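## Task

Scene 2: move the plate from bay 13 into bay 12, then the plate from bay 21 into bay 11. All remaining plates must finish properly seated in the bays they belong to. Every plate or block has to lie flat within its bay's corner pieces, cut corner at the back left.

## Robot and tools

Robot: two Doosan M1013 six-joint arms, left_arm and right_arm, each carrying a Robotiq 140 mm two-finger gripper. The names are labels only, not image sides. Base poses in the scene frame: left_arm at (-0.034, +0.547, 0) m, quat_wxyz (+0.999, 0, 0, +0.044); right_arm at (-0.023, -0.457, 0) m, quat_wxyz (+1.000, 0, 0, 0).

Scene frame: origin on the table top midway between the arms, +x out over the table, +z up, left_arm on the +y side. Deck: bay XY means row X, column Y. Row 1 is nearest the arms, row 4 farthest; column 1 on the left, column 4 on the right (seen from the arms), and column 4 floors sit higher. Scene 1 deck sheet: sealed 96-well plates in 11, 12, 13, 31, 32, 41, 43; all other bays empty. Scene 2's start is given by finished_scene. Only the cameras reveal where things actually are. A finished plate must rest flat, inside the corner pieces, cut corner back left, and released.

execute_actions takes "actions", a list holding zero or one item, plus optional "pictures" (boolean; images are included by default). An empty list returns the state without commanding anything. A movement item is {"rows": [...], "steps": n} with 1 to 15 rows and steps up to 15 (default 15); each step lasts 1/30 s, one row per step, the final row repeated if rows run out. A wait item is {"steps": n}, n up to 300, counted from the previous result, including reply time. A rejected call sends nothing.

Each row is one flat list of 18 numbers covering both arms, even if only one moves: left_arm first (6 joint targets, then gripper position, force_limit, speed), then the same 9 for right_arm. Joint numbers are absolute target angles in radians, in the order of the Joint positions line: waist, shoulder, elbow, forearm roll, wrist pitch, wrist roll. Ranges: waist, shoulder, forearm roll, wrist pitch, wrist roll -6.283 to 6.283; elbow -2.792 to 2.792. A target more than 0.010 rad beyond a range end and farther out than the current angle is refused; the true end may differ by 0.010 either way, and overshooting targets are clipped with a "joint sent to its limit" note (possibly about an earlier action). Targets are rate limited (2.09 rad/s waist and shoulder, 3.14 elbow, 3.93 wrist joints, 0.3 s ramp, joints of an arm arriving together), held within a lead of the measured angle (0.456 rad waist/shoulder, 0.683 elbow, 0.854 wrist joints), and scaled back if the gripper would shift more than 70 mm in one step.

Gripper numbers are all scaled to [-1, 1] and are absolute settings. position: +1 fully open (140 mm), pads touch near -0.8, -1 closes until blocked. force_limit: about 14 N at -1, 60 N at 0, 107 N at +1. speed: about 30, 140, 250 mm/s at -1, 0, +1. To leave a gripper unchanged, resend its previous three values; 0 is a real command. Grip with position -1 and confirm object_status 2. Status codes: 0 moving, 1 blocked while opening, 2 blocked while closing, 3 reached target or pads met (a thin item may still be held). To squeeze harder while at 2, raise force_limit and switch position between -1 and -0.98. position_measured is in counts: 3 fully open, 230 pads touching, not linear. Fingers point along the gripper's +z; end_effector_position is the pad midpoint when closed; fingertips extend about 33 mm past it closed, 9 mm open, and travel about 24 mm outward while closing, so keep that clearance above surfaces.

Results: a state line per arm with end_effector_position (m), end_effector_quat_wxyz and velocities in the scene frame (printed position is less accurate at long reach); Joint positions, Joint velocities and joint torques per arm; object_status and position_measured. "joint command not followed" means a clearance check altered or blocked joint targets; HELD marks steps where your row was not fully sent. Between calls the arms keep heading to the last row until motion settles or a step is HELD.

zoom_image: camera (cam_head_left, cam_head_right, cam_left_wrist, cam_right_wrist) and region [x0, y0, x1, y1] in pixels, origin top-left, at most 504 by 504. All images are 896x504; calibrations are supplied, and wrist camera poses follow the arm's joints. read_manual returns only licence text. finished_scene takes scene (1 or 2), grades and ends it irreversibly; replying without a tool call ends everything.

Avoid: knocking or dropping anything off the table, letting the arms collide or press on each other, hard pushes or slams. A contact torque at a load limit (waist 302, shoulder 302, elbow 142, wrist joints 40 N m) or an external force of 144 N halts that arm for 10 s. Holding loads heats motors; heed MOTOR HOT warnings. Parts may be tugged briefly while held. When done, open the grippers and move away.

Each tool is called after "Call:" by a JSON object that holds its "api" and its "payload".

## Session

Call:
{"api": "execute_actions", "payload": {"actions": []}}

Scene clock: 0.00 s of 9600.00 s.
left_arm: end_effector_position=(+0.6139, +0.6044, +0.3229) position_measured=3 object_status=3 end_effector_quat_wxyz=(-0.001, +0.999, +0.044, +0.001) end_effector_velocity=(-0.000, -0.000, +0.000) end_effector_angular_velocity=(+0.000, -0.000, +0.000) | right_arm: end_effector_position=(+0.6276, -0.4568, +0.3213) position_measured=3 object_status=3 end_effector_quat_wxyz=(-0.001, +1.000, +0.001, -0.001) end_effector_velocity=(-0.000, +0.000, +0.000) end_effector_angular_velocity=(+0.000, +0.000, +0.000)
Joint positions: left_arm=[-0.054  0.163  1.603  0.002  1.374  1.516] | right_arm=[-0.053  0.165  1.604  0.001  1.374  1.516]
Joint velocities: left_arm=[-0.    -0.    -0.     0.     0.    -0.001] | right_arm=[ 0.    -0.     0.     0.     0.001  0.   ]
Joint torques (N m, as the joint torque sensors report them, + toward a larger angle): no reading

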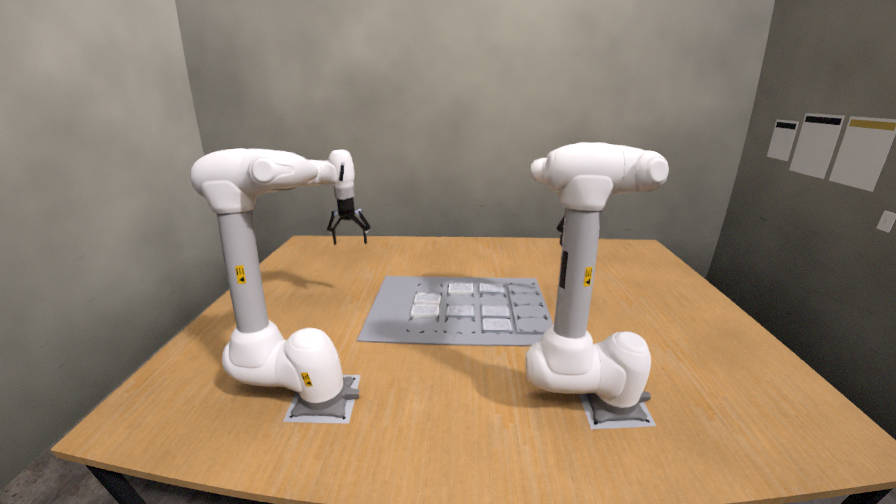

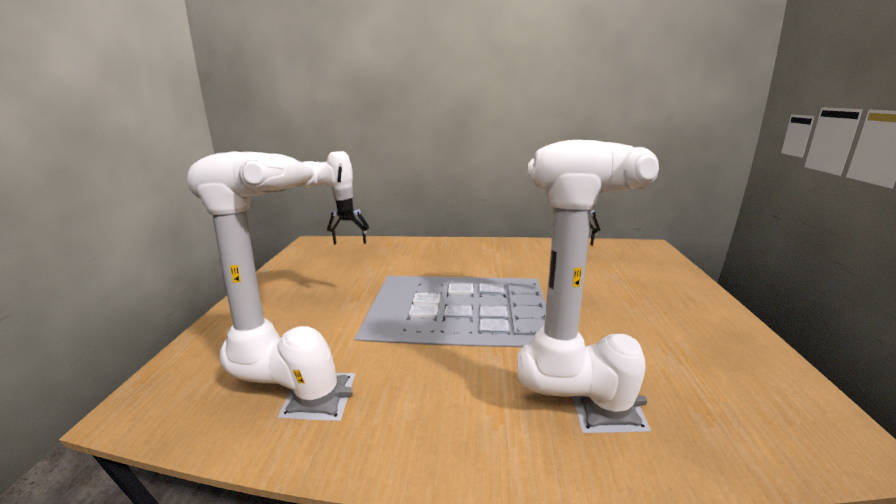

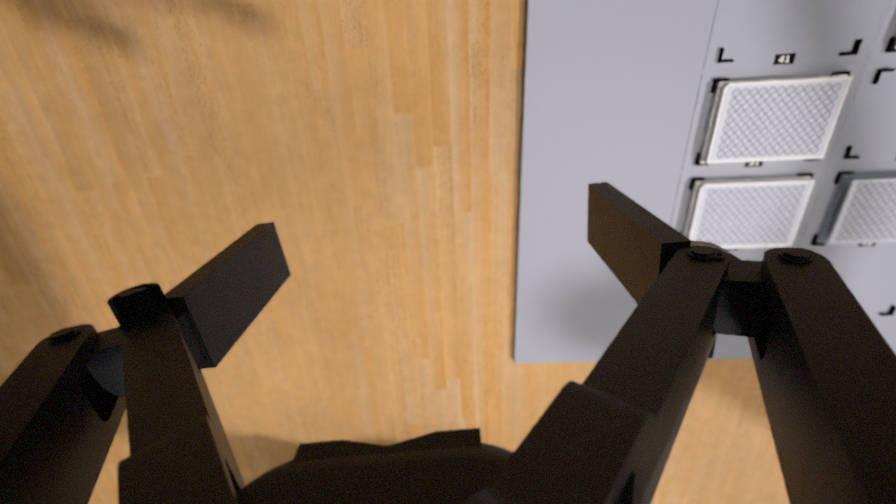

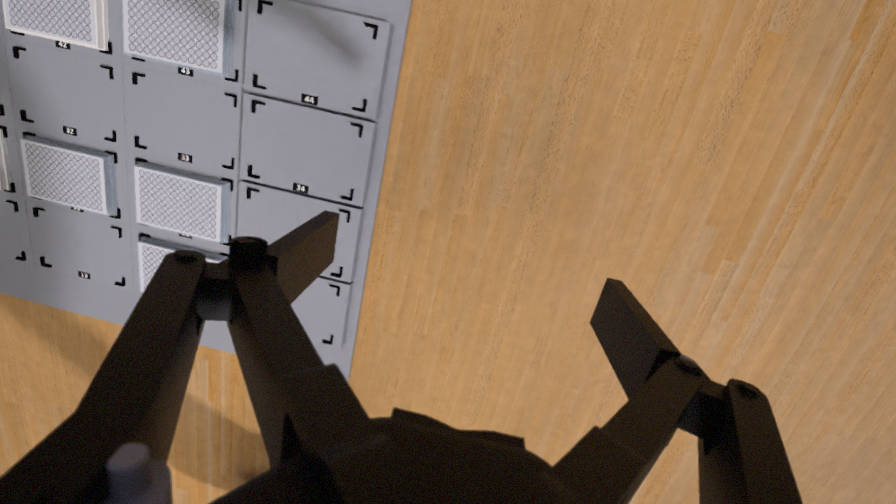

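Call:
{"api": "execute_actions", "payload": {"actions": [{"rows": [[-0.054,0.163,1.603,0.002,1.374,1.516,1,0,-0.5,0.6662,0.2279,2.0518,0,0.8618,2.207,1,0,-0.5]], "steps": 15}], "pictures": false}}

Call:
{"api": "execute_actions", "payload": {"actions": [{"steps": 30}]}}

Scene clock: 4.53 s of 9600.00 s.
left_arm: end_effector_position=(+0.6139, +0.6044, +0.3233) position_measured=3 object_status=3 end_effector_quat_wxyz=(-0.001, +0.999, +0.044, +0.001) end_effector_velocity=(+0.000, -0.001, -0.000) end_effector_angular_velocity=(-0.000, +0.001, -0.002) | right_arm: end_effector_position=(+0.5922, -0.3148, +0.2066) position_measured=3 object_status=3 end_effector_quat_wxyz=(-0.000, +1.000, -0.029, -0.000) end_effector_velocity=(-0.135, +0.325, -0.205) end_effector_angular_velocity=(-0.002, +0.001, +0.020)
Joint positions: left_arm=[-0.054  0.163  1.603  0.002  1.374  1.516] | right_arm=[0.173 0.191 1.789 0.001 1.163 1.801]
Joint velocities: left_arm=[-0.002  0.001 -0.    -0.     0.001  0.   ] | right_arm=[ 0.546  0.048  0.341 -0.002 -0.388  0.526]
Joint torques (N m, as the joint torque sensors report them, + toward a larger angle): left_arm=[  0.06 -59.24 -42.14   3.92  -0.74  -0.48] | right_arm=[  1.62 -59.05 -39.05   4.06   0.07  -0.16]
Steps of this call (steps 1 to 90: nothing new was sent; then 1.03 s passed at rest; steps 91 to 105: all 15 steps of this action). Readings (joint positions | what the end effector reports):
91: left_arm=[-0.054 0.163 1.603 0.002 1.374 1.516] | right_arm=[-0.053 0.165 1.604 0.001 1.374 1.516] | left_arm position_measured=3 object_status=3 | right_arm position_measured=3 object_status=3
92: left_arm=[-0.054 0.163 1.603 0.002 1.374 1.516] | right_arm=[-0.048 0.166 1.608 0.001 1.369 1.523] | left_arm position_measured=3 object_status=3 | right_arm position_measured=3 object_status=3
94: left_arm=[-0.054 0.163 1.603 0.002 1.374 1.516] | right_arm=[-0.019 0.170 1.638 0.001 1.335 1.568] | left_arm position_measured=3 object_status=3 | right_arm position_measured=3 object_status=3
98: left_arm=[-0.054 0.163 1.603 0.002 1.374 1.516] | right_arm=[0.049 0.178 1.699 0.001 1.265 1.662] | left_arm position_measured=3 object_status=3 | right_arm position_measured=3 object_status=3
105: the state above

Scene clock: 5.53 s of 9600.00 s.
left_arm: end_effector_position=(+0.6139, +0.6044, +0.3233) position_measured=3 object_status=3 end_effector_quat_wxyz=(-0.001, +0.999, +0.044, +0.001) end_effector_velocity=(-0.000, -0.000, +0.000) end_effector_angular_velocity=(-0.000, +0.001, +0.000) | right_arm: end_effector_position=(+0.4002, -0.0817, +0.0604) position_measured=3 object_status=3 end_effector_quat_wxyz=(-0.000, +1.000, +0.015, +0.000) end_effector_velocity=(-0.008, +0.004, -0.005) end_effector_angular_velocity=(-0.002, +0.003, +0.001)
Joint positions: left_arm=[-0.054  0.163  1.603  0.002  1.374  1.516] | right_arm=[0.665 0.228 2.051 0.    0.862 2.206]
Joint velocities: left_arm=[ 0.    -0.     0.    -0.     0.001 -0.   ] | right_arm=[ 0.014  0.002  0.008  0.001 -0.007  0.012]
Joint torques (N m, as the joint torque sensors report them, + toward a larger angle): left_arm=[ -0.72 -61.65 -42.83   3.99  -0.52  -0.5 ] | right_arm=[  2.38 -53.11 -32.9    3.23   0.13  -0.16]
Steps of this call (steps 1 to 30: the robot went on to your last target). Readings (joint positions | what the end effector reports):
1: left_arm=[-0.054 0.163 1.603 0.002 1.374 1.516] | right_arm=[0.191 0.193 1.800 0.001 1.150 1.818] | left_arm position_measured=3 object_status=3 | right_arm position_measured=3 object_status=3
2: left_arm=[-0.054 0.163 1.603 0.002 1.374 1.516] | right_arm=[0.210 0.194 1.811 0.001 1.137 1.835] | left_arm position_measured=3 object_status=3 | right_arm position_measured=3 object_status=3
4: left_arm=[-0.054 0.163 1.603 0.002 1.374 1.516] | right_arm=[0.248 0.197 1.832 0.001 1.113 1.868] | left_arm position_measured=3 object_status=3 | right_arm position_measured=3 object_status=3
8: left_arm=[-0.054 0.163 1.603 0.002 1.374 1.516] | right_arm=[0.326 0.203 1.873 0.001 1.067 1.931] | left_arm position_measured=3 object_status=3 | right_arm position_measured=3 object_status=3
30: the state above
camera_calibration (this result's frames):
cam_left_wrist: T_world_to_cam=[[-0.0622982, -0.997244, -0.0403002, 0.652188], [-0.92088, 0.0418646, 0.387592, 0.40997], [-0.384836, 0.0612579, -0.92095, 0.665324], [0, 0, 0, 1]] pos_world=[0.674204, 0.59247, 0.480113]
cam_right_wrist: T_world_to_cam=[[0.229466, -0.970329, -0.0762062, -0.15724], [-0.915533, -0.241756, 0.321485, 0.34712], [-0.330369, -0.00400052, -0.943843, 0.388727], [0, 0, 0, 1]] pos_world=[0.482305, -0.0671013, 0.243321]

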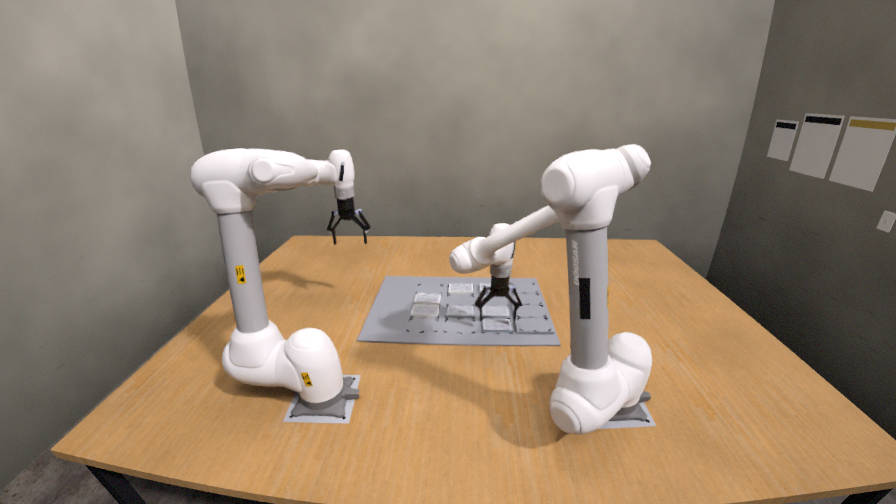

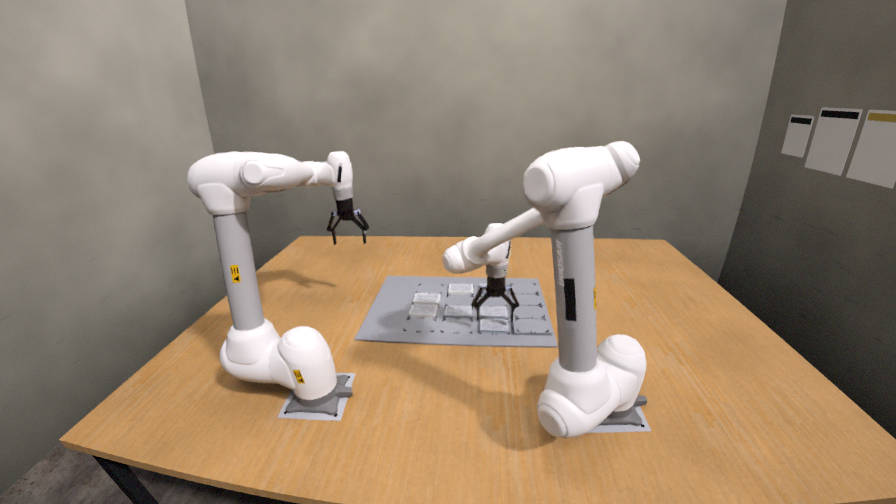

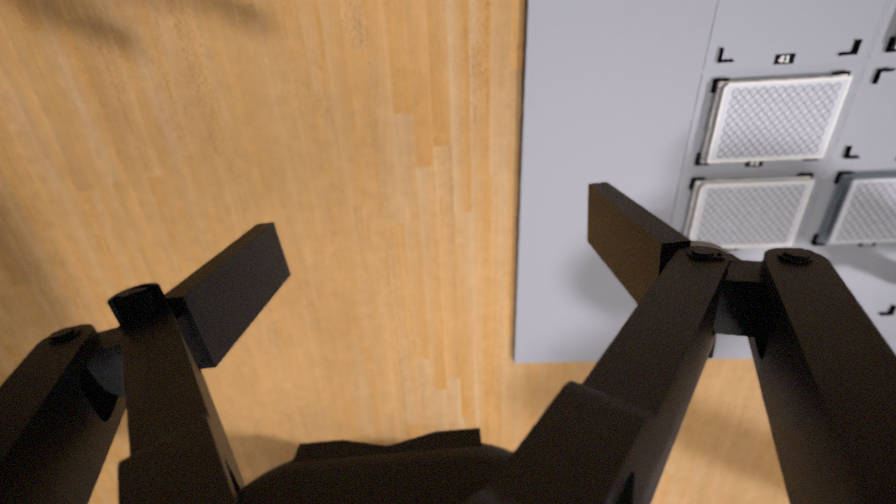

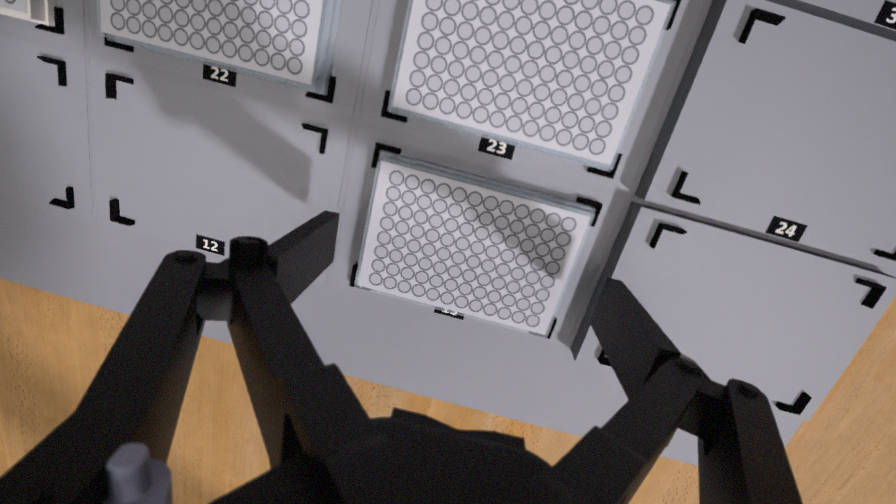

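Call:
{"api": "execute_actions", "payload": {"actions": [{"rows": [[-0.054,0.163,1.603,0.002,1.374,1.516,1,0,-0.5,0.6662,0.2675,2.0754,0,0.7987,2.207,1,0,-0.5]], "steps": 12}]}}

Scene clock: 8.30 s of 9600.00 s.
left_arm: end_effector_position=(+0.6139, +0.6044, +0.3233) position_measured=3 object_status=3 end_effector_quat_wxyz=(-0.001, +0.999, +0.044, +0.001) end_effector_velocity=(+0.000, +0.001, +0.000) end_effector_angular_velocity=(+0.000, -0.001, +0.001) | right_arm: end_effector_position=(+0.3995, -0.0814, +0.0282) position_measured=3 object_status=3 end_effector_quat_wxyz=(+0.000, +1.000, +0.015, +0.000) end_effector_velocity=(-0.000, +0.000, -0.003) end_effector_angular_velocity=(+0.001, -0.001, -0.001)
Joint positions: left_arm=[-0.054  0.163  1.603  0.002  1.374  1.516] | right_arm=[ 0.666  0.267  2.075 -0.     0.799  2.207]
Joint velocities: left_arm=[ 0.001 -0.    -0.    -0.    -0.001 -0.   ] | right_arm=[ 0.     0.004  0.003  0.001 -0.008  0.   ]
Joint torques (N m, as the joint torque sensors report them, + toward a larger angle): left_arm=[ -1.31 -63.36 -42.05   4.19  -0.26  -0.77] | right_arm=[  2.86 -56.85 -29.94   2.93  -0.15  -0.49]
Steps of this call (steps 1 to 15: the robot went on to your last target; steps 16 to 71: nothing new was sent; steps 72 to 83: all 12 steps of this action). Readings (joint positions | what the end effector reports):
72: left_arm=[-0.054 0.163 1.603 0.002 1.374 1.516] | right_arm=[0.666 0.228 2.052 -0.000 0.861 2.207] | left_arm position_measured=3 object_status=3 | right_arm position_measured=3 object_status=3
73: left_arm=[-0.054 0.163 1.603 0.002 1.374 1.516] | right_arm=[0.666 0.232 2.054 -0.000 0.854 2.207] | left_arm position_measured=3 object_status=3 | right_arm position_measured=3 object_status=3
75: left_arm=[-0.054 0.163 1.603 0.002 1.374 1.516] | right_arm=[0.666 0.252 2.066 -0.000 0.823 2.207] | left_arm position_measured=3 object_status=3 | right_arm position_measured=3 object_status=3
79: left_arm=[-0.054 0.163 1.603 0.002 1.374 1.516] | right_arm=[0.666 0.266 2.074 -0.000 0.802 2.207] | left_arm position_measured=3 object_status=3 | right_arm position_measured=3 object_status=3
83: the state above
camera_calibration (this result's frames):
cam_left_wrist: T_world_to_cam=[[-0.0623372, -0.997241, -0.0403003, 0.65221], [-0.920878, 0.0419006, 0.387592, 0.409947], [-0.384834, 0.061273, -0.92095, 0.665314], [0, 0, 0, 1]] pos_world=[0.674204, 0.592468, 0.480113]
cam_right_wrist: T_world_to_cam=[[0.229839, -0.970249, -0.0760997, -0.159338], [-0.915412, -0.242072, 0.321593, 0.356821], [-0.330447, -0.00425194, -0.943815, 0.358174], [0, 0, 0, 1]] pos_world=[0.481618, -0.0666982, 0.211173]

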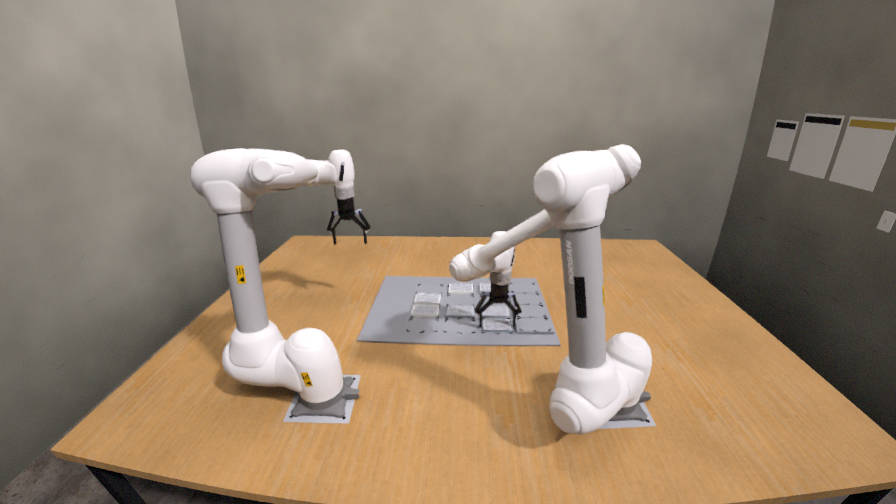

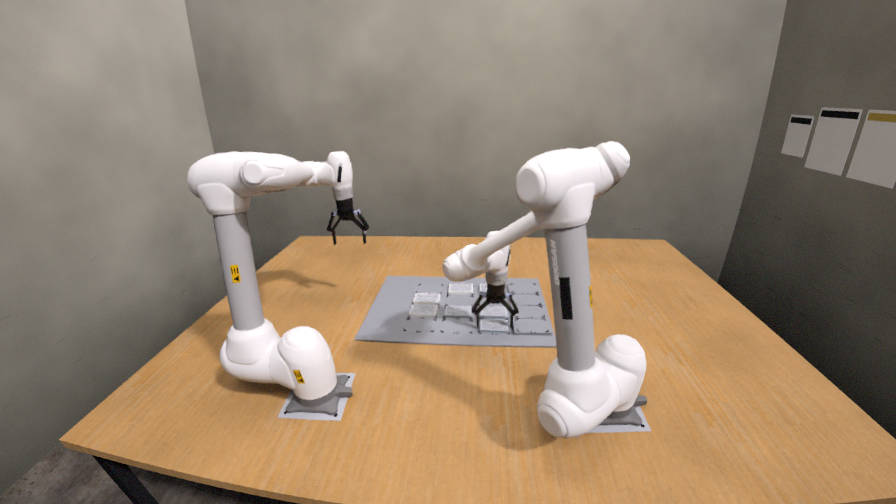

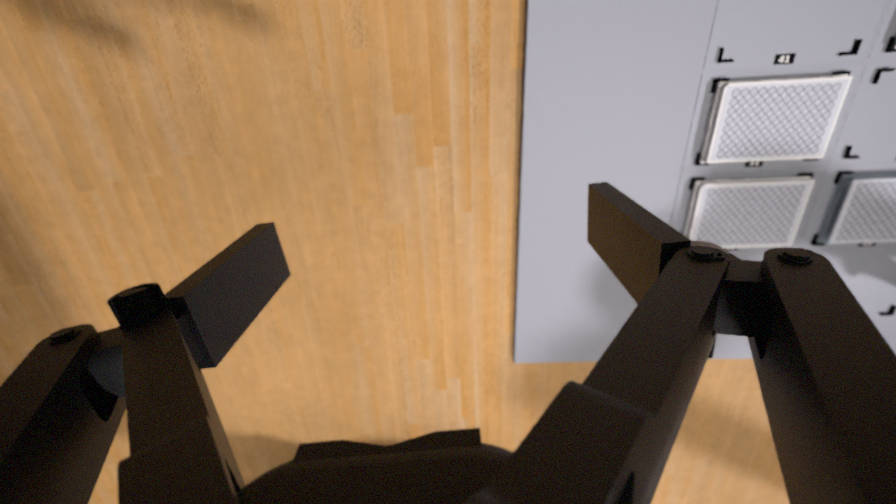

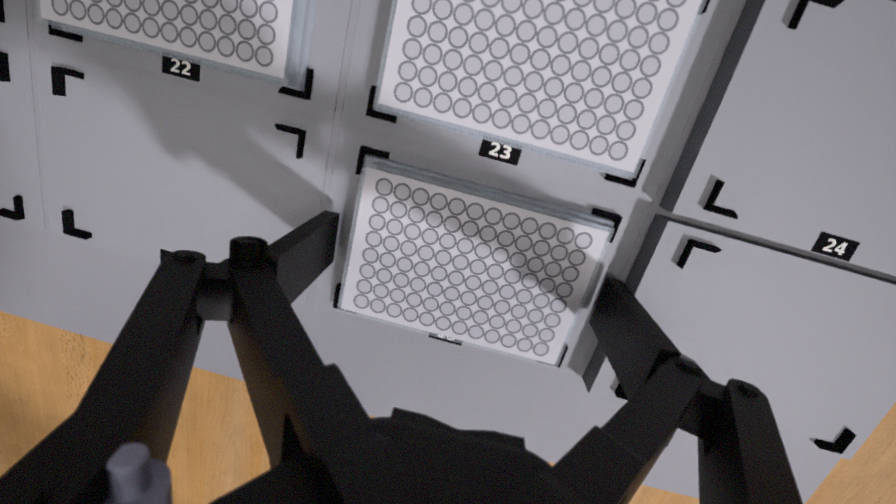

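Call:
{"api": "execute_actions", "payload": {"actions": [{"rows": [[-0.054,0.163,1.603,0.002,1.374,1.516,1,0,-0.5,0.6662,0.2675,2.0754,0,0.7987,2.207,-1,0,-0.5]], "steps": 13}], "pictures": false}}

Call:
{"api": "execute_actions", "payload": {"actions": [{"rows": [[-0.054,0.163,1.603,0.002,1.374,1.516,1,0,-0.5,0.6662,0.2635,2.073,0,0.805,2.207,-0.98,0,-0.5]], "steps": 10}], "pictures": false}}

Call:
{"api": "execute_actions", "payload": {"actions": [{"rows": [[-0.054,0.163,1.603,0.002,1.374,1.516,1,0,-0.5,0.6662,0.2279,2.0518,0,0.8618,2.207,-0.98,0,-0.5]], "steps": 13}]}}

Scene clock: 12.50 s of 9600.00 s.
left_arm: end_effector_position=(+0.6139, +0.6044, +0.3233) position_measured=3 object_status=3 end_effector_quat_wxyz=(-0.001, +0.999, +0.044, +0.001) end_effector_velocity=(-0.000, -0.000, +0.000) end_effector_angular_velocity=(-0.000, +0.001, -0.000) | right_arm: end_effector_position=(+0.3996, -0.0814, +0.0280) position_measured=35 object_status=0 end_effector_quat_wxyz=(-0.000, +1.000, +0.015, +0.000) end_effector_velocity=(-0.000, -0.000, -0.001) end_effector_angular_velocity=(-0.000, +0.001, -0.001)
Joint positions: left_arm=[-0.054  0.163  1.603  0.002  1.374  1.516] | right_arm=[0.666 0.267 2.075 0.    0.799 2.207]
Joint velocities: left_arm=[ 0.    -0.    -0.    -0.     0.001  0.   ] | right_arm=[-0.001  0.001  0.     0.001 -0.     0.   ]
Joint torques (N m, as the joint torque sensors report them, + toward a larger angle): left_arm=[  1.03 -62.01 -42.32   4.29  -0.47  -0.62] | right_arm=[  1.57 -24.52 -14.43   2.82  -3.82  -0.36]
Steps of this call (steps 1 to 15: the robot went on to your last target; steps 16 to 90: nothing new was sent; then 0.77 s passed at rest; steps 91 to 103: all 13 steps of this action). Readings (joint positions | what the end effector reports):
91: left_arm=[-0.054 0.163 1.603 0.002 1.374 1.516] | right_arm=[0.666 0.268 2.075 0.000 0.799 2.207] | left_arm position_measured=3 object_status=3 | right_arm position_measured=3 object_status=0
92: left_arm=[-0.054 0.163 1.603 0.002 1.374 1.516] | right_arm=[0.666 0.268 2.075 0.000 0.799 2.207] | left_arm position_measured=3 object_status=3 | right_arm position_measured=5 object_status=0
94: left_arm=[-0.054 0.163 1.603 0.002 1.374 1.516] | right_arm=[0.666 0.268 2.075 0.000 0.799 2.207] | left_arm position_measured=3 object_status=3 | right_arm position_measured=15 object_status=0
98: left_arm=[-0.054 0.163 1.603 0.002 1.374 1.516] | right_arm=[0.666 0.267 2.075 0.000 0.799 2.207] | left_arm position_measured=3 object_status=3 | right_arm position_measured=33 object_status=0
103: the state above

Scene clock: 12.83 s of 9600.00 s.
left_arm: end_effector_position=(+0.6139, +0.6044, +0.3233) position_measured=3 object_status=3 end_effector_quat_wxyz=(-0.001, +0.999, +0.044, +0.001) end_effector_velocity=(-0.000, -0.001, -0.000) end_effector_angular_velocity=(-0.000, +0.000, -0.001) | right_arm: end_effector_position=(+0.3995, -0.0814, +0.0309) position_measured=38 object_status=2 end_effector_quat_wxyz=(+0.000, +1.000, +0.015, -0.000) end_effector_velocity=(+0.001, +0.000, +0.002) end_effector_angular_velocity=(+0.001, -0.002, +0.000)
Joint positions: left_arm=[-0.054  0.163  1.603  0.002  1.374  1.516] | right_arm=[0.666 0.264 2.073 0.    0.805 2.207]
Joint velocities: left_arm=[-0.001  0.     0.    -0.     0.     0.   ] | right_arm=[-0.    -0.003 -0.002 -0.     0.002  0.   ]
Joint torques (N m, as the joint torque sensors report them, + toward a larger angle): left_arm=[  3.47 -64.31 -41.03   4.34  -0.26  -0.92] | right_arm=[  2.72 -56.35 -29.18   3.1   -0.25  -0.23]
Steps of this call (steps 1 to 10: all 10 steps of this action). Readings (joint positions | what the end effector reports):
1: left_arm=[-0.054 0.163 1.603 0.002 1.374 1.516] | right_arm=[0.666 0.267 2.075 0.000 0.799 2.207] | left_arm position_measured=3 object_status=3 | right_arm position_measured=35 object_status=0
2: left_arm=[-0.054 0.163 1.603 0.002 1.374 1.516] | right_arm=[0.666 0.266 2.075 0.000 0.800 2.207] | left_arm position_measured=3 object_status=3 | right_arm position_measured=35 object_status=0
4: left_arm=[-0.054 0.163 1.603 0.002 1.374 1.516] | right_arm=[0.666 0.265 2.074 0.000 0.803 2.207] | left_arm position_measured=3 object_status=3 | right_arm position_measured=38 object_status=0
8: left_arm=[-0.054 0.163 1.603 0.002 1.374 1.516] | right_arm=[0.666 0.264 2.073 0.000 0.805 2.207] | left_arm position_measured=3 object_status=3 | right_arm position_measured=38 object_status=0
10: the state above

Scene clock: 13.27 s of 9600.00 s.
left_arm: end_effector_position=(+0.6139, +0.6044, +0.3233) position_measured=3 object_status=3 end_effector_quat_wxyz=(-0.001, +0.999, +0.044, +0.001) end_effector_velocity=(+0.000, +0.000, +0.000) end_effector_angular_velocity=(+0.000, -0.001, -0.000) | right_arm: end_effector_position=(+0.3996, -0.0814, +0.0598) position_measured=38 object_status=2 end_effector_quat_wxyz=(-0.000, +1.000, +0.015, +0.000) end_effector_velocity=(+0.000, -0.000, +0.002) end_effector_angular_velocity=(+0.000, -0.000, -0.000)
Joint positions: left_arm=[-0.054  0.163  1.603  0.002  1.374  1.516] | right_arm=[0.666 0.228 2.052 0.    0.861 2.207]
Joint velocities: left_arm=[ 0.    -0.    -0.    -0.    -0.001  0.001] | right_arm=[-0.    -0.003 -0.002  0.     0.004  0.   ]
Joint torques (N m, as the joint torque sensors report them, + toward a larger angle): left_arm=[  0.39 -62.16 -42.19   4.24  -0.36  -0.63] | right_arm=[  2.5  -53.46 -33.59   3.11   0.32  -0.22]
Steps of this call (steps 1 to 13: all 13 steps of this action). Readings (joint positions | what the end effector reports):
1: left_arm=[-0.054 0.163 1.603 0.002 1.374 1.516] | right_arm=[0.666 0.263 2.073 0.000 0.805 2.207] | left_arm position_measured=3 object_status=3 | right_arm position_measured=38 object_status=2
2: left_arm=[-0.054 0.163 1.603 0.002 1.374 1.516] | right_arm=[0.666 0.259 2.071 0.000 0.813 2.207] | left_arm position_measured=3 object_status=3 | right_arm position_measured=38 object_status=2
4: left_arm=[-0.054 0.163 1.603 0.002 1.374 1.516] | right_arm=[0.666 0.241 2.060 0.000 0.840 2.207] | left_arm position_measured=3 object_status=3 | right_arm position_measured=38 object_status=2
8: left_arm=[-0.054 0.163 1.603 0.002 1.374 1.516] | right_arm=[0.666 0.230 2.053 0.000 0.859 2.207] | left_arm position_measured=3 object_status=3 | right_arm position_measured=38 object_status=2
13: the state above
camera_calibration (this result's frames):
cam_left_wrist: T_world_to_cam=[[-0.0623374, -0.997241, -0.0403003, 0.65221], [-0.920878, 0.0419007, 0.387592, 0.409947], [-0.384834, 0.0612731, -0.92095, 0.665314], [0, 0, 0, 1]] pos_world=[0.674204, 0.592468, 0.480113]
cam_right_wrist: T_world_to_cam=[[0.229651, -0.97029, -0.0761448, -0.156894], [-0.915443, -0.24191, 0.321628, 0.346721], [-0.330492, -0.00415613, -0.9438, 0.38803], [0, 0, 0, 1]] pos_world=[0.481675, -0.0667447, 0.242761]

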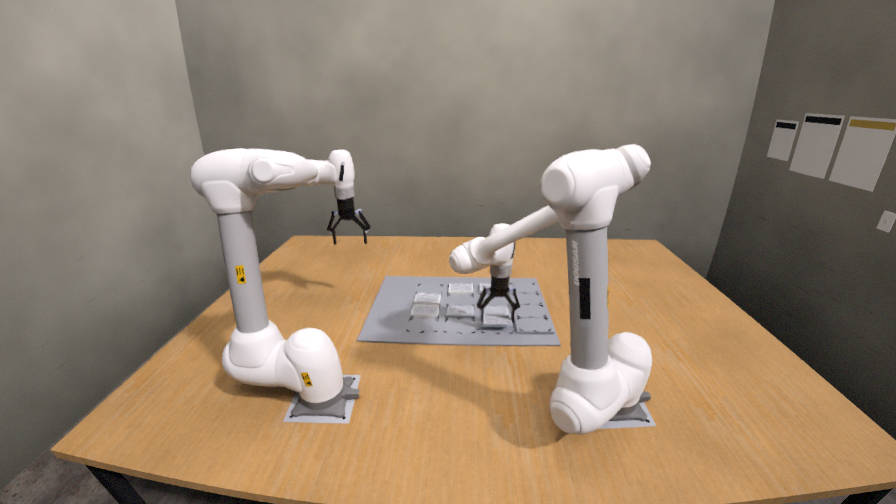

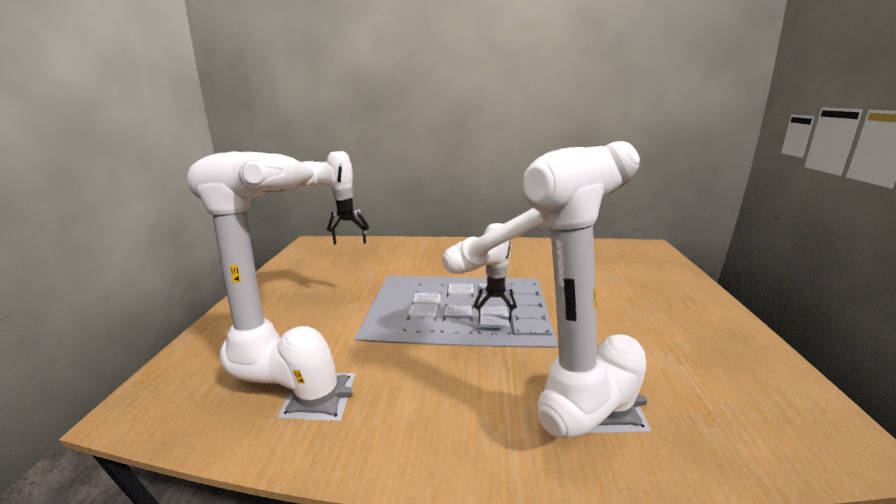

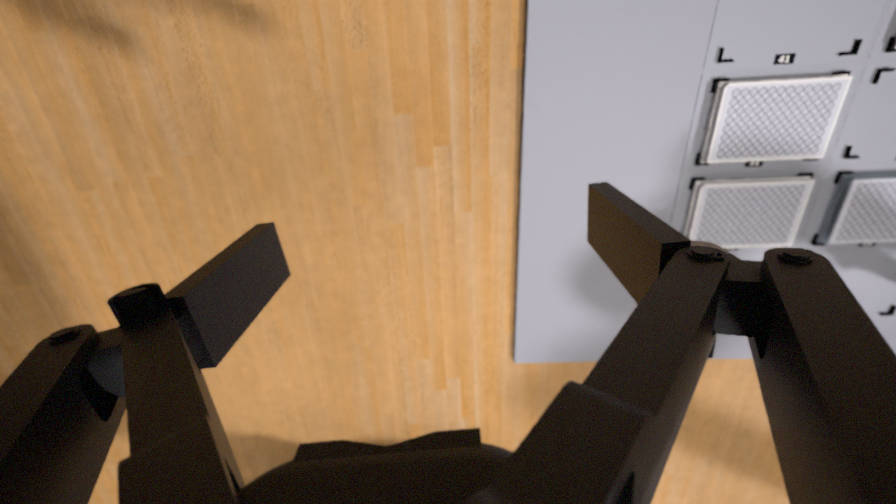

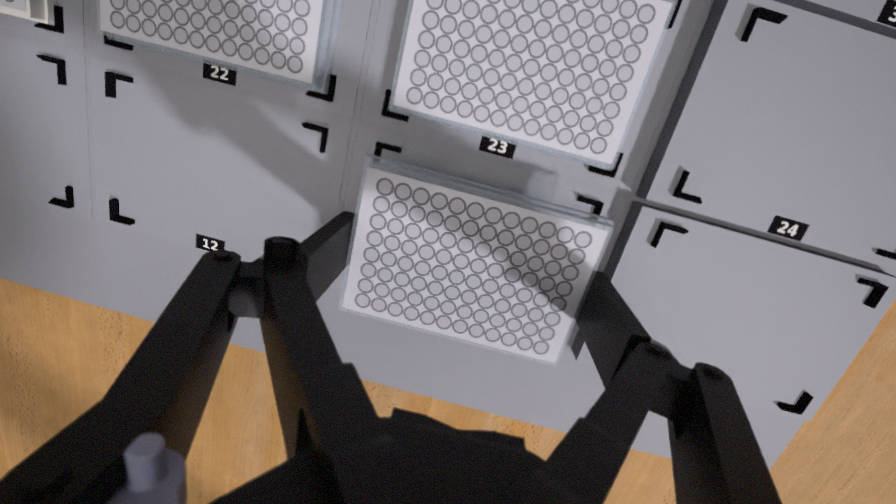

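Call:
{"api": "execute_actions", "payload": {"actions": [{"rows": [[-0.054,0.163,1.603,0.002,1.374,1.516,1,0,-0.5,0.8566,0.3903,1.8194,0,0.9318,2.3974,-0.98,0,-0.5]], "steps": 15}], "pictures": false}}

Call:
{"api": "execute_actions", "payload": {"actions": [{"steps": 9}]}}

Scene clock: 16.67 s of 9600.00 s.
left_arm: end_effector_position=(+0.6139, +0.6044, +0.3233) position_measured=3 object_status=3 end_effector_quat_wxyz=(-0.001, +0.999, +0.044, +0.001) end_effector_velocity=(+0.001, -0.000, -0.000) end_effector_angular_velocity=(+0.000, -0.003, -0.000) | right_arm: end_effector_position=(+0.4001, +0.0785, +0.0601) position_measured=38 object_status=2 end_effector_quat_wxyz=(-0.000, +1.000, +0.015, +0.000) end_effector_velocity=(-0.010, +0.064, -0.002) end_effector_angular_velocity=(-0.000, -0.000, -0.001)
Joint positions: left_arm=[-0.054  0.163  1.603  0.002  1.374  1.516] | right_arm=[0.852 0.386 1.825 0.    0.93  2.393]
Joint velocities: left_arm=[-0.    -0.     0.    -0.    -0.003 -0.   ] | right_arm=[ 0.073  0.062 -0.089 -0.     0.027  0.074]
Joint torques (N m, as the joint torque sensors report them, + toward a larger angle): left_arm=[  0.44 -62.81 -42.31   4.14  -0.47  -1.14] | right_arm=[ -6.42 -79.29 -31.06   2.94   0.65  -0.42]
Steps of this call (steps 1 to 15: the robot went on to your last target; steps 16 to 87: nothing new was sent; steps 88 to 102: all 15 steps of this action). Readings (joint positions | what the end effector reports):
88: left_arm=[-0.054 0.163 1.603 0.002 1.374 1.516] | right_arm=[0.666 0.228 2.051 -0.000 0.862 2.207] | left_arm position_measured=3 object_status=3 | right_arm position_measured=38 object_status=2
89: left_arm=[-0.054 0.163 1.603 0.002 1.374 1.516] | right_arm=[0.671 0.231 2.046 -0.000 0.864 2.211] | left_arm position_measured=3 object_status=3 | right_arm position_measured=38 object_status=2
91: left_arm=[-0.054 0.163 1.603 0.002 1.374 1.516] | right_arm=[0.701 0.257 2.009 -0.000 0.875 2.242] | left_arm position_measured=3 object_status=3 | right_arm position_measured=38 object_status=2
95: left_arm=[-0.054 0.163 1.603 0.002 1.374 1.516] | right_arm=[0.770 0.316 1.925 -0.000 0.900 2.311] | left_arm position_measured=3 object_status=3 | right_arm position_measured=38 object_status=2
102: the state above

Scene clock: 16.97 s of 9600.00 s.
left_arm: end_effector_position=(+0.6139, +0.6044, +0.3233) position_measured=3 object_status=3 end_effector_quat_wxyz=(-0.001, +0.999, +0.044, +0.001) end_effector_velocity=(-0.000, +0.001, +0.000) end_effector_angular_velocity=(-0.000, +0.001, +0.001) | right_arm: end_effector_position=(+0.3995, +0.0825, +0.0600) position_measured=38 object_status=2 end_effector_quat_wxyz=(-0.000, +1.000, +0.015, +0.000) end_effector_velocity=(+0.000, +0.001, -0.001) end_effector_angular_velocity=(+0.001, +0.000, -0.001)
Joint positions: left_arm=[-0.054  0.163  1.603  0.002  1.374  1.516] | right_arm=[0.856 0.39  1.82  0.    0.932 2.397]
Joint velocities: left_arm=[ 0.001 -0.    -0.    -0.     0.001 -0.   ] | right_arm=[ 0.001  0.002 -0.002  0.001 -0.001  0.001]
Joint torques (N m, as the joint torque sensors report them, + toward a larger angle): left_arm=[  1.2  -60.91 -43.04   3.73  -0.09  -0.55] | right_arm=[  2.09 -71.   -33.32   3.37  -0.1   -0.17]
Steps of this call (steps 1 to 9: the robot went on to your last target). Readings (joint positions | what the end effector reports):
1: left_arm=[-0.054 0.163 1.603 0.002 1.374 1.516] | right_arm=[0.854 0.388 1.823 0.000 0.931 2.395] | left_arm position_measured=3 object_status=3 | right_arm position_measured=38 object_status=2
2: left_arm=[-0.054 0.163 1.603 0.002 1.374 1.516] | right_arm=[0.855 0.389 1.822 0.000 0.931 2.396] | left_arm position_measured=3 object_status=3 | right_arm position_measured=38 object_status=2
4: left_arm=[-0.054 0.163 1.603 0.002 1.374 1.516] | right_arm=[0.856 0.390 1.820 0.000 0.932 2.397] | left_arm position_measured=3 object_status=3 | right_arm position_measured=38 object_status=2
8: left_arm=[-0.054 0.163 1.603 0.002 1.374 1.516] | right_arm=[0.856 0.390 1.820 0.000 0.932 2.397] | left_arm position_measured=3 object_status=3 | right_arm position_measured=38 object_status=2
9: the state above
camera_calibration (this result's frames):
cam_left_wrist: T_world_to_cam=[[-0.0623373, -0.997241, -0.0403002, 0.65221], [-0.920878, 0.0419007, 0.387591, 0.409947], [-0.384834, 0.061273, -0.92095, 0.665314], [0, 0, 0, 1]] pos_world=[0.674204, 0.592468, 0.480113]
cam_right_wrist: T_world_to_cam=[[0.229684, -0.970277, -0.0762071, 0.00216755], [-0.915454, -0.241962, 0.321555, 0.386314], [-0.330437, -0.00409192, -0.943819, 0.388877], [0, 0, 0, 1]] pos_world=[0.481654, 0.0971676, 0.242974]

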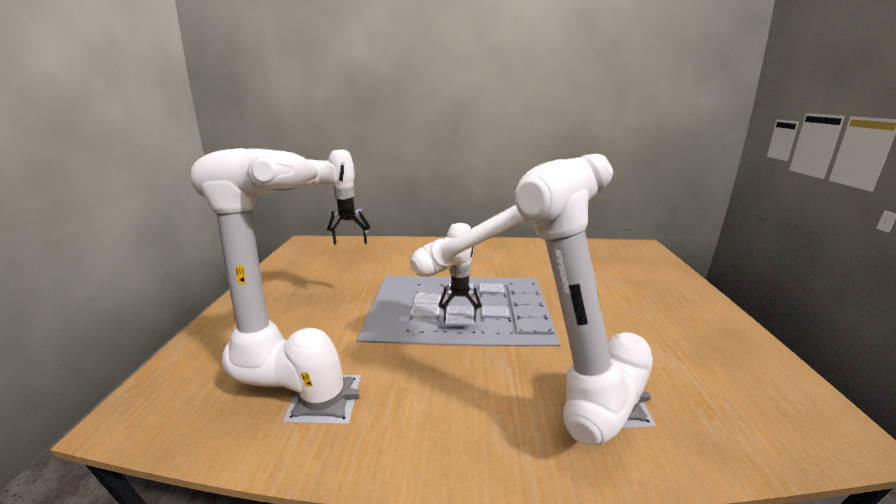

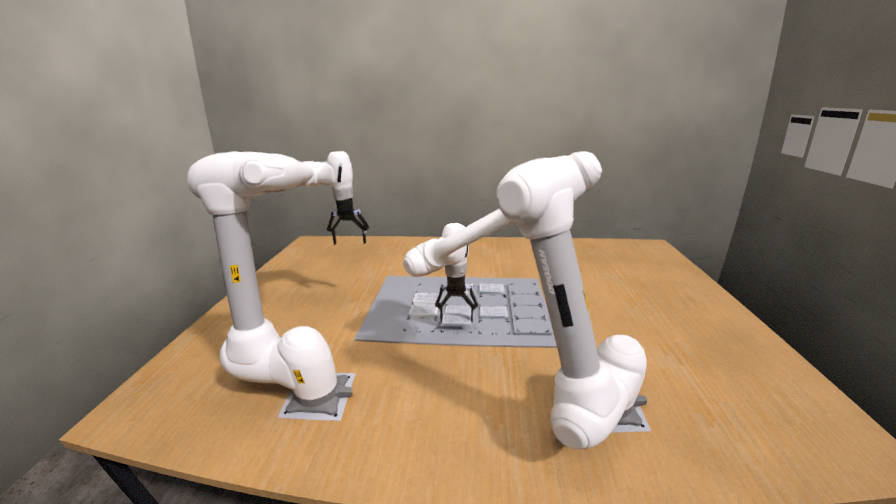

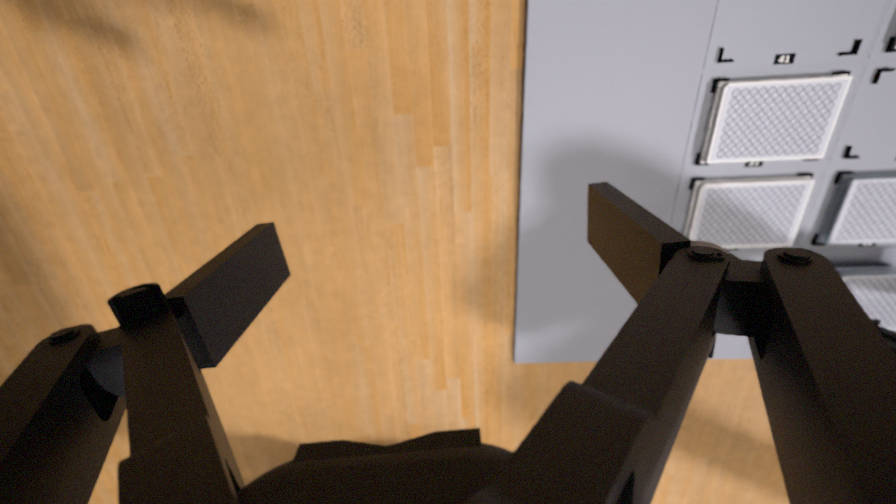

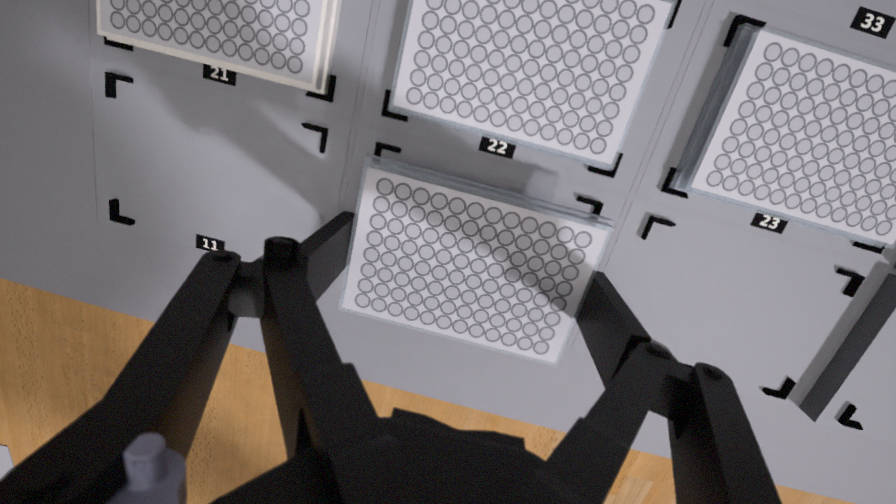

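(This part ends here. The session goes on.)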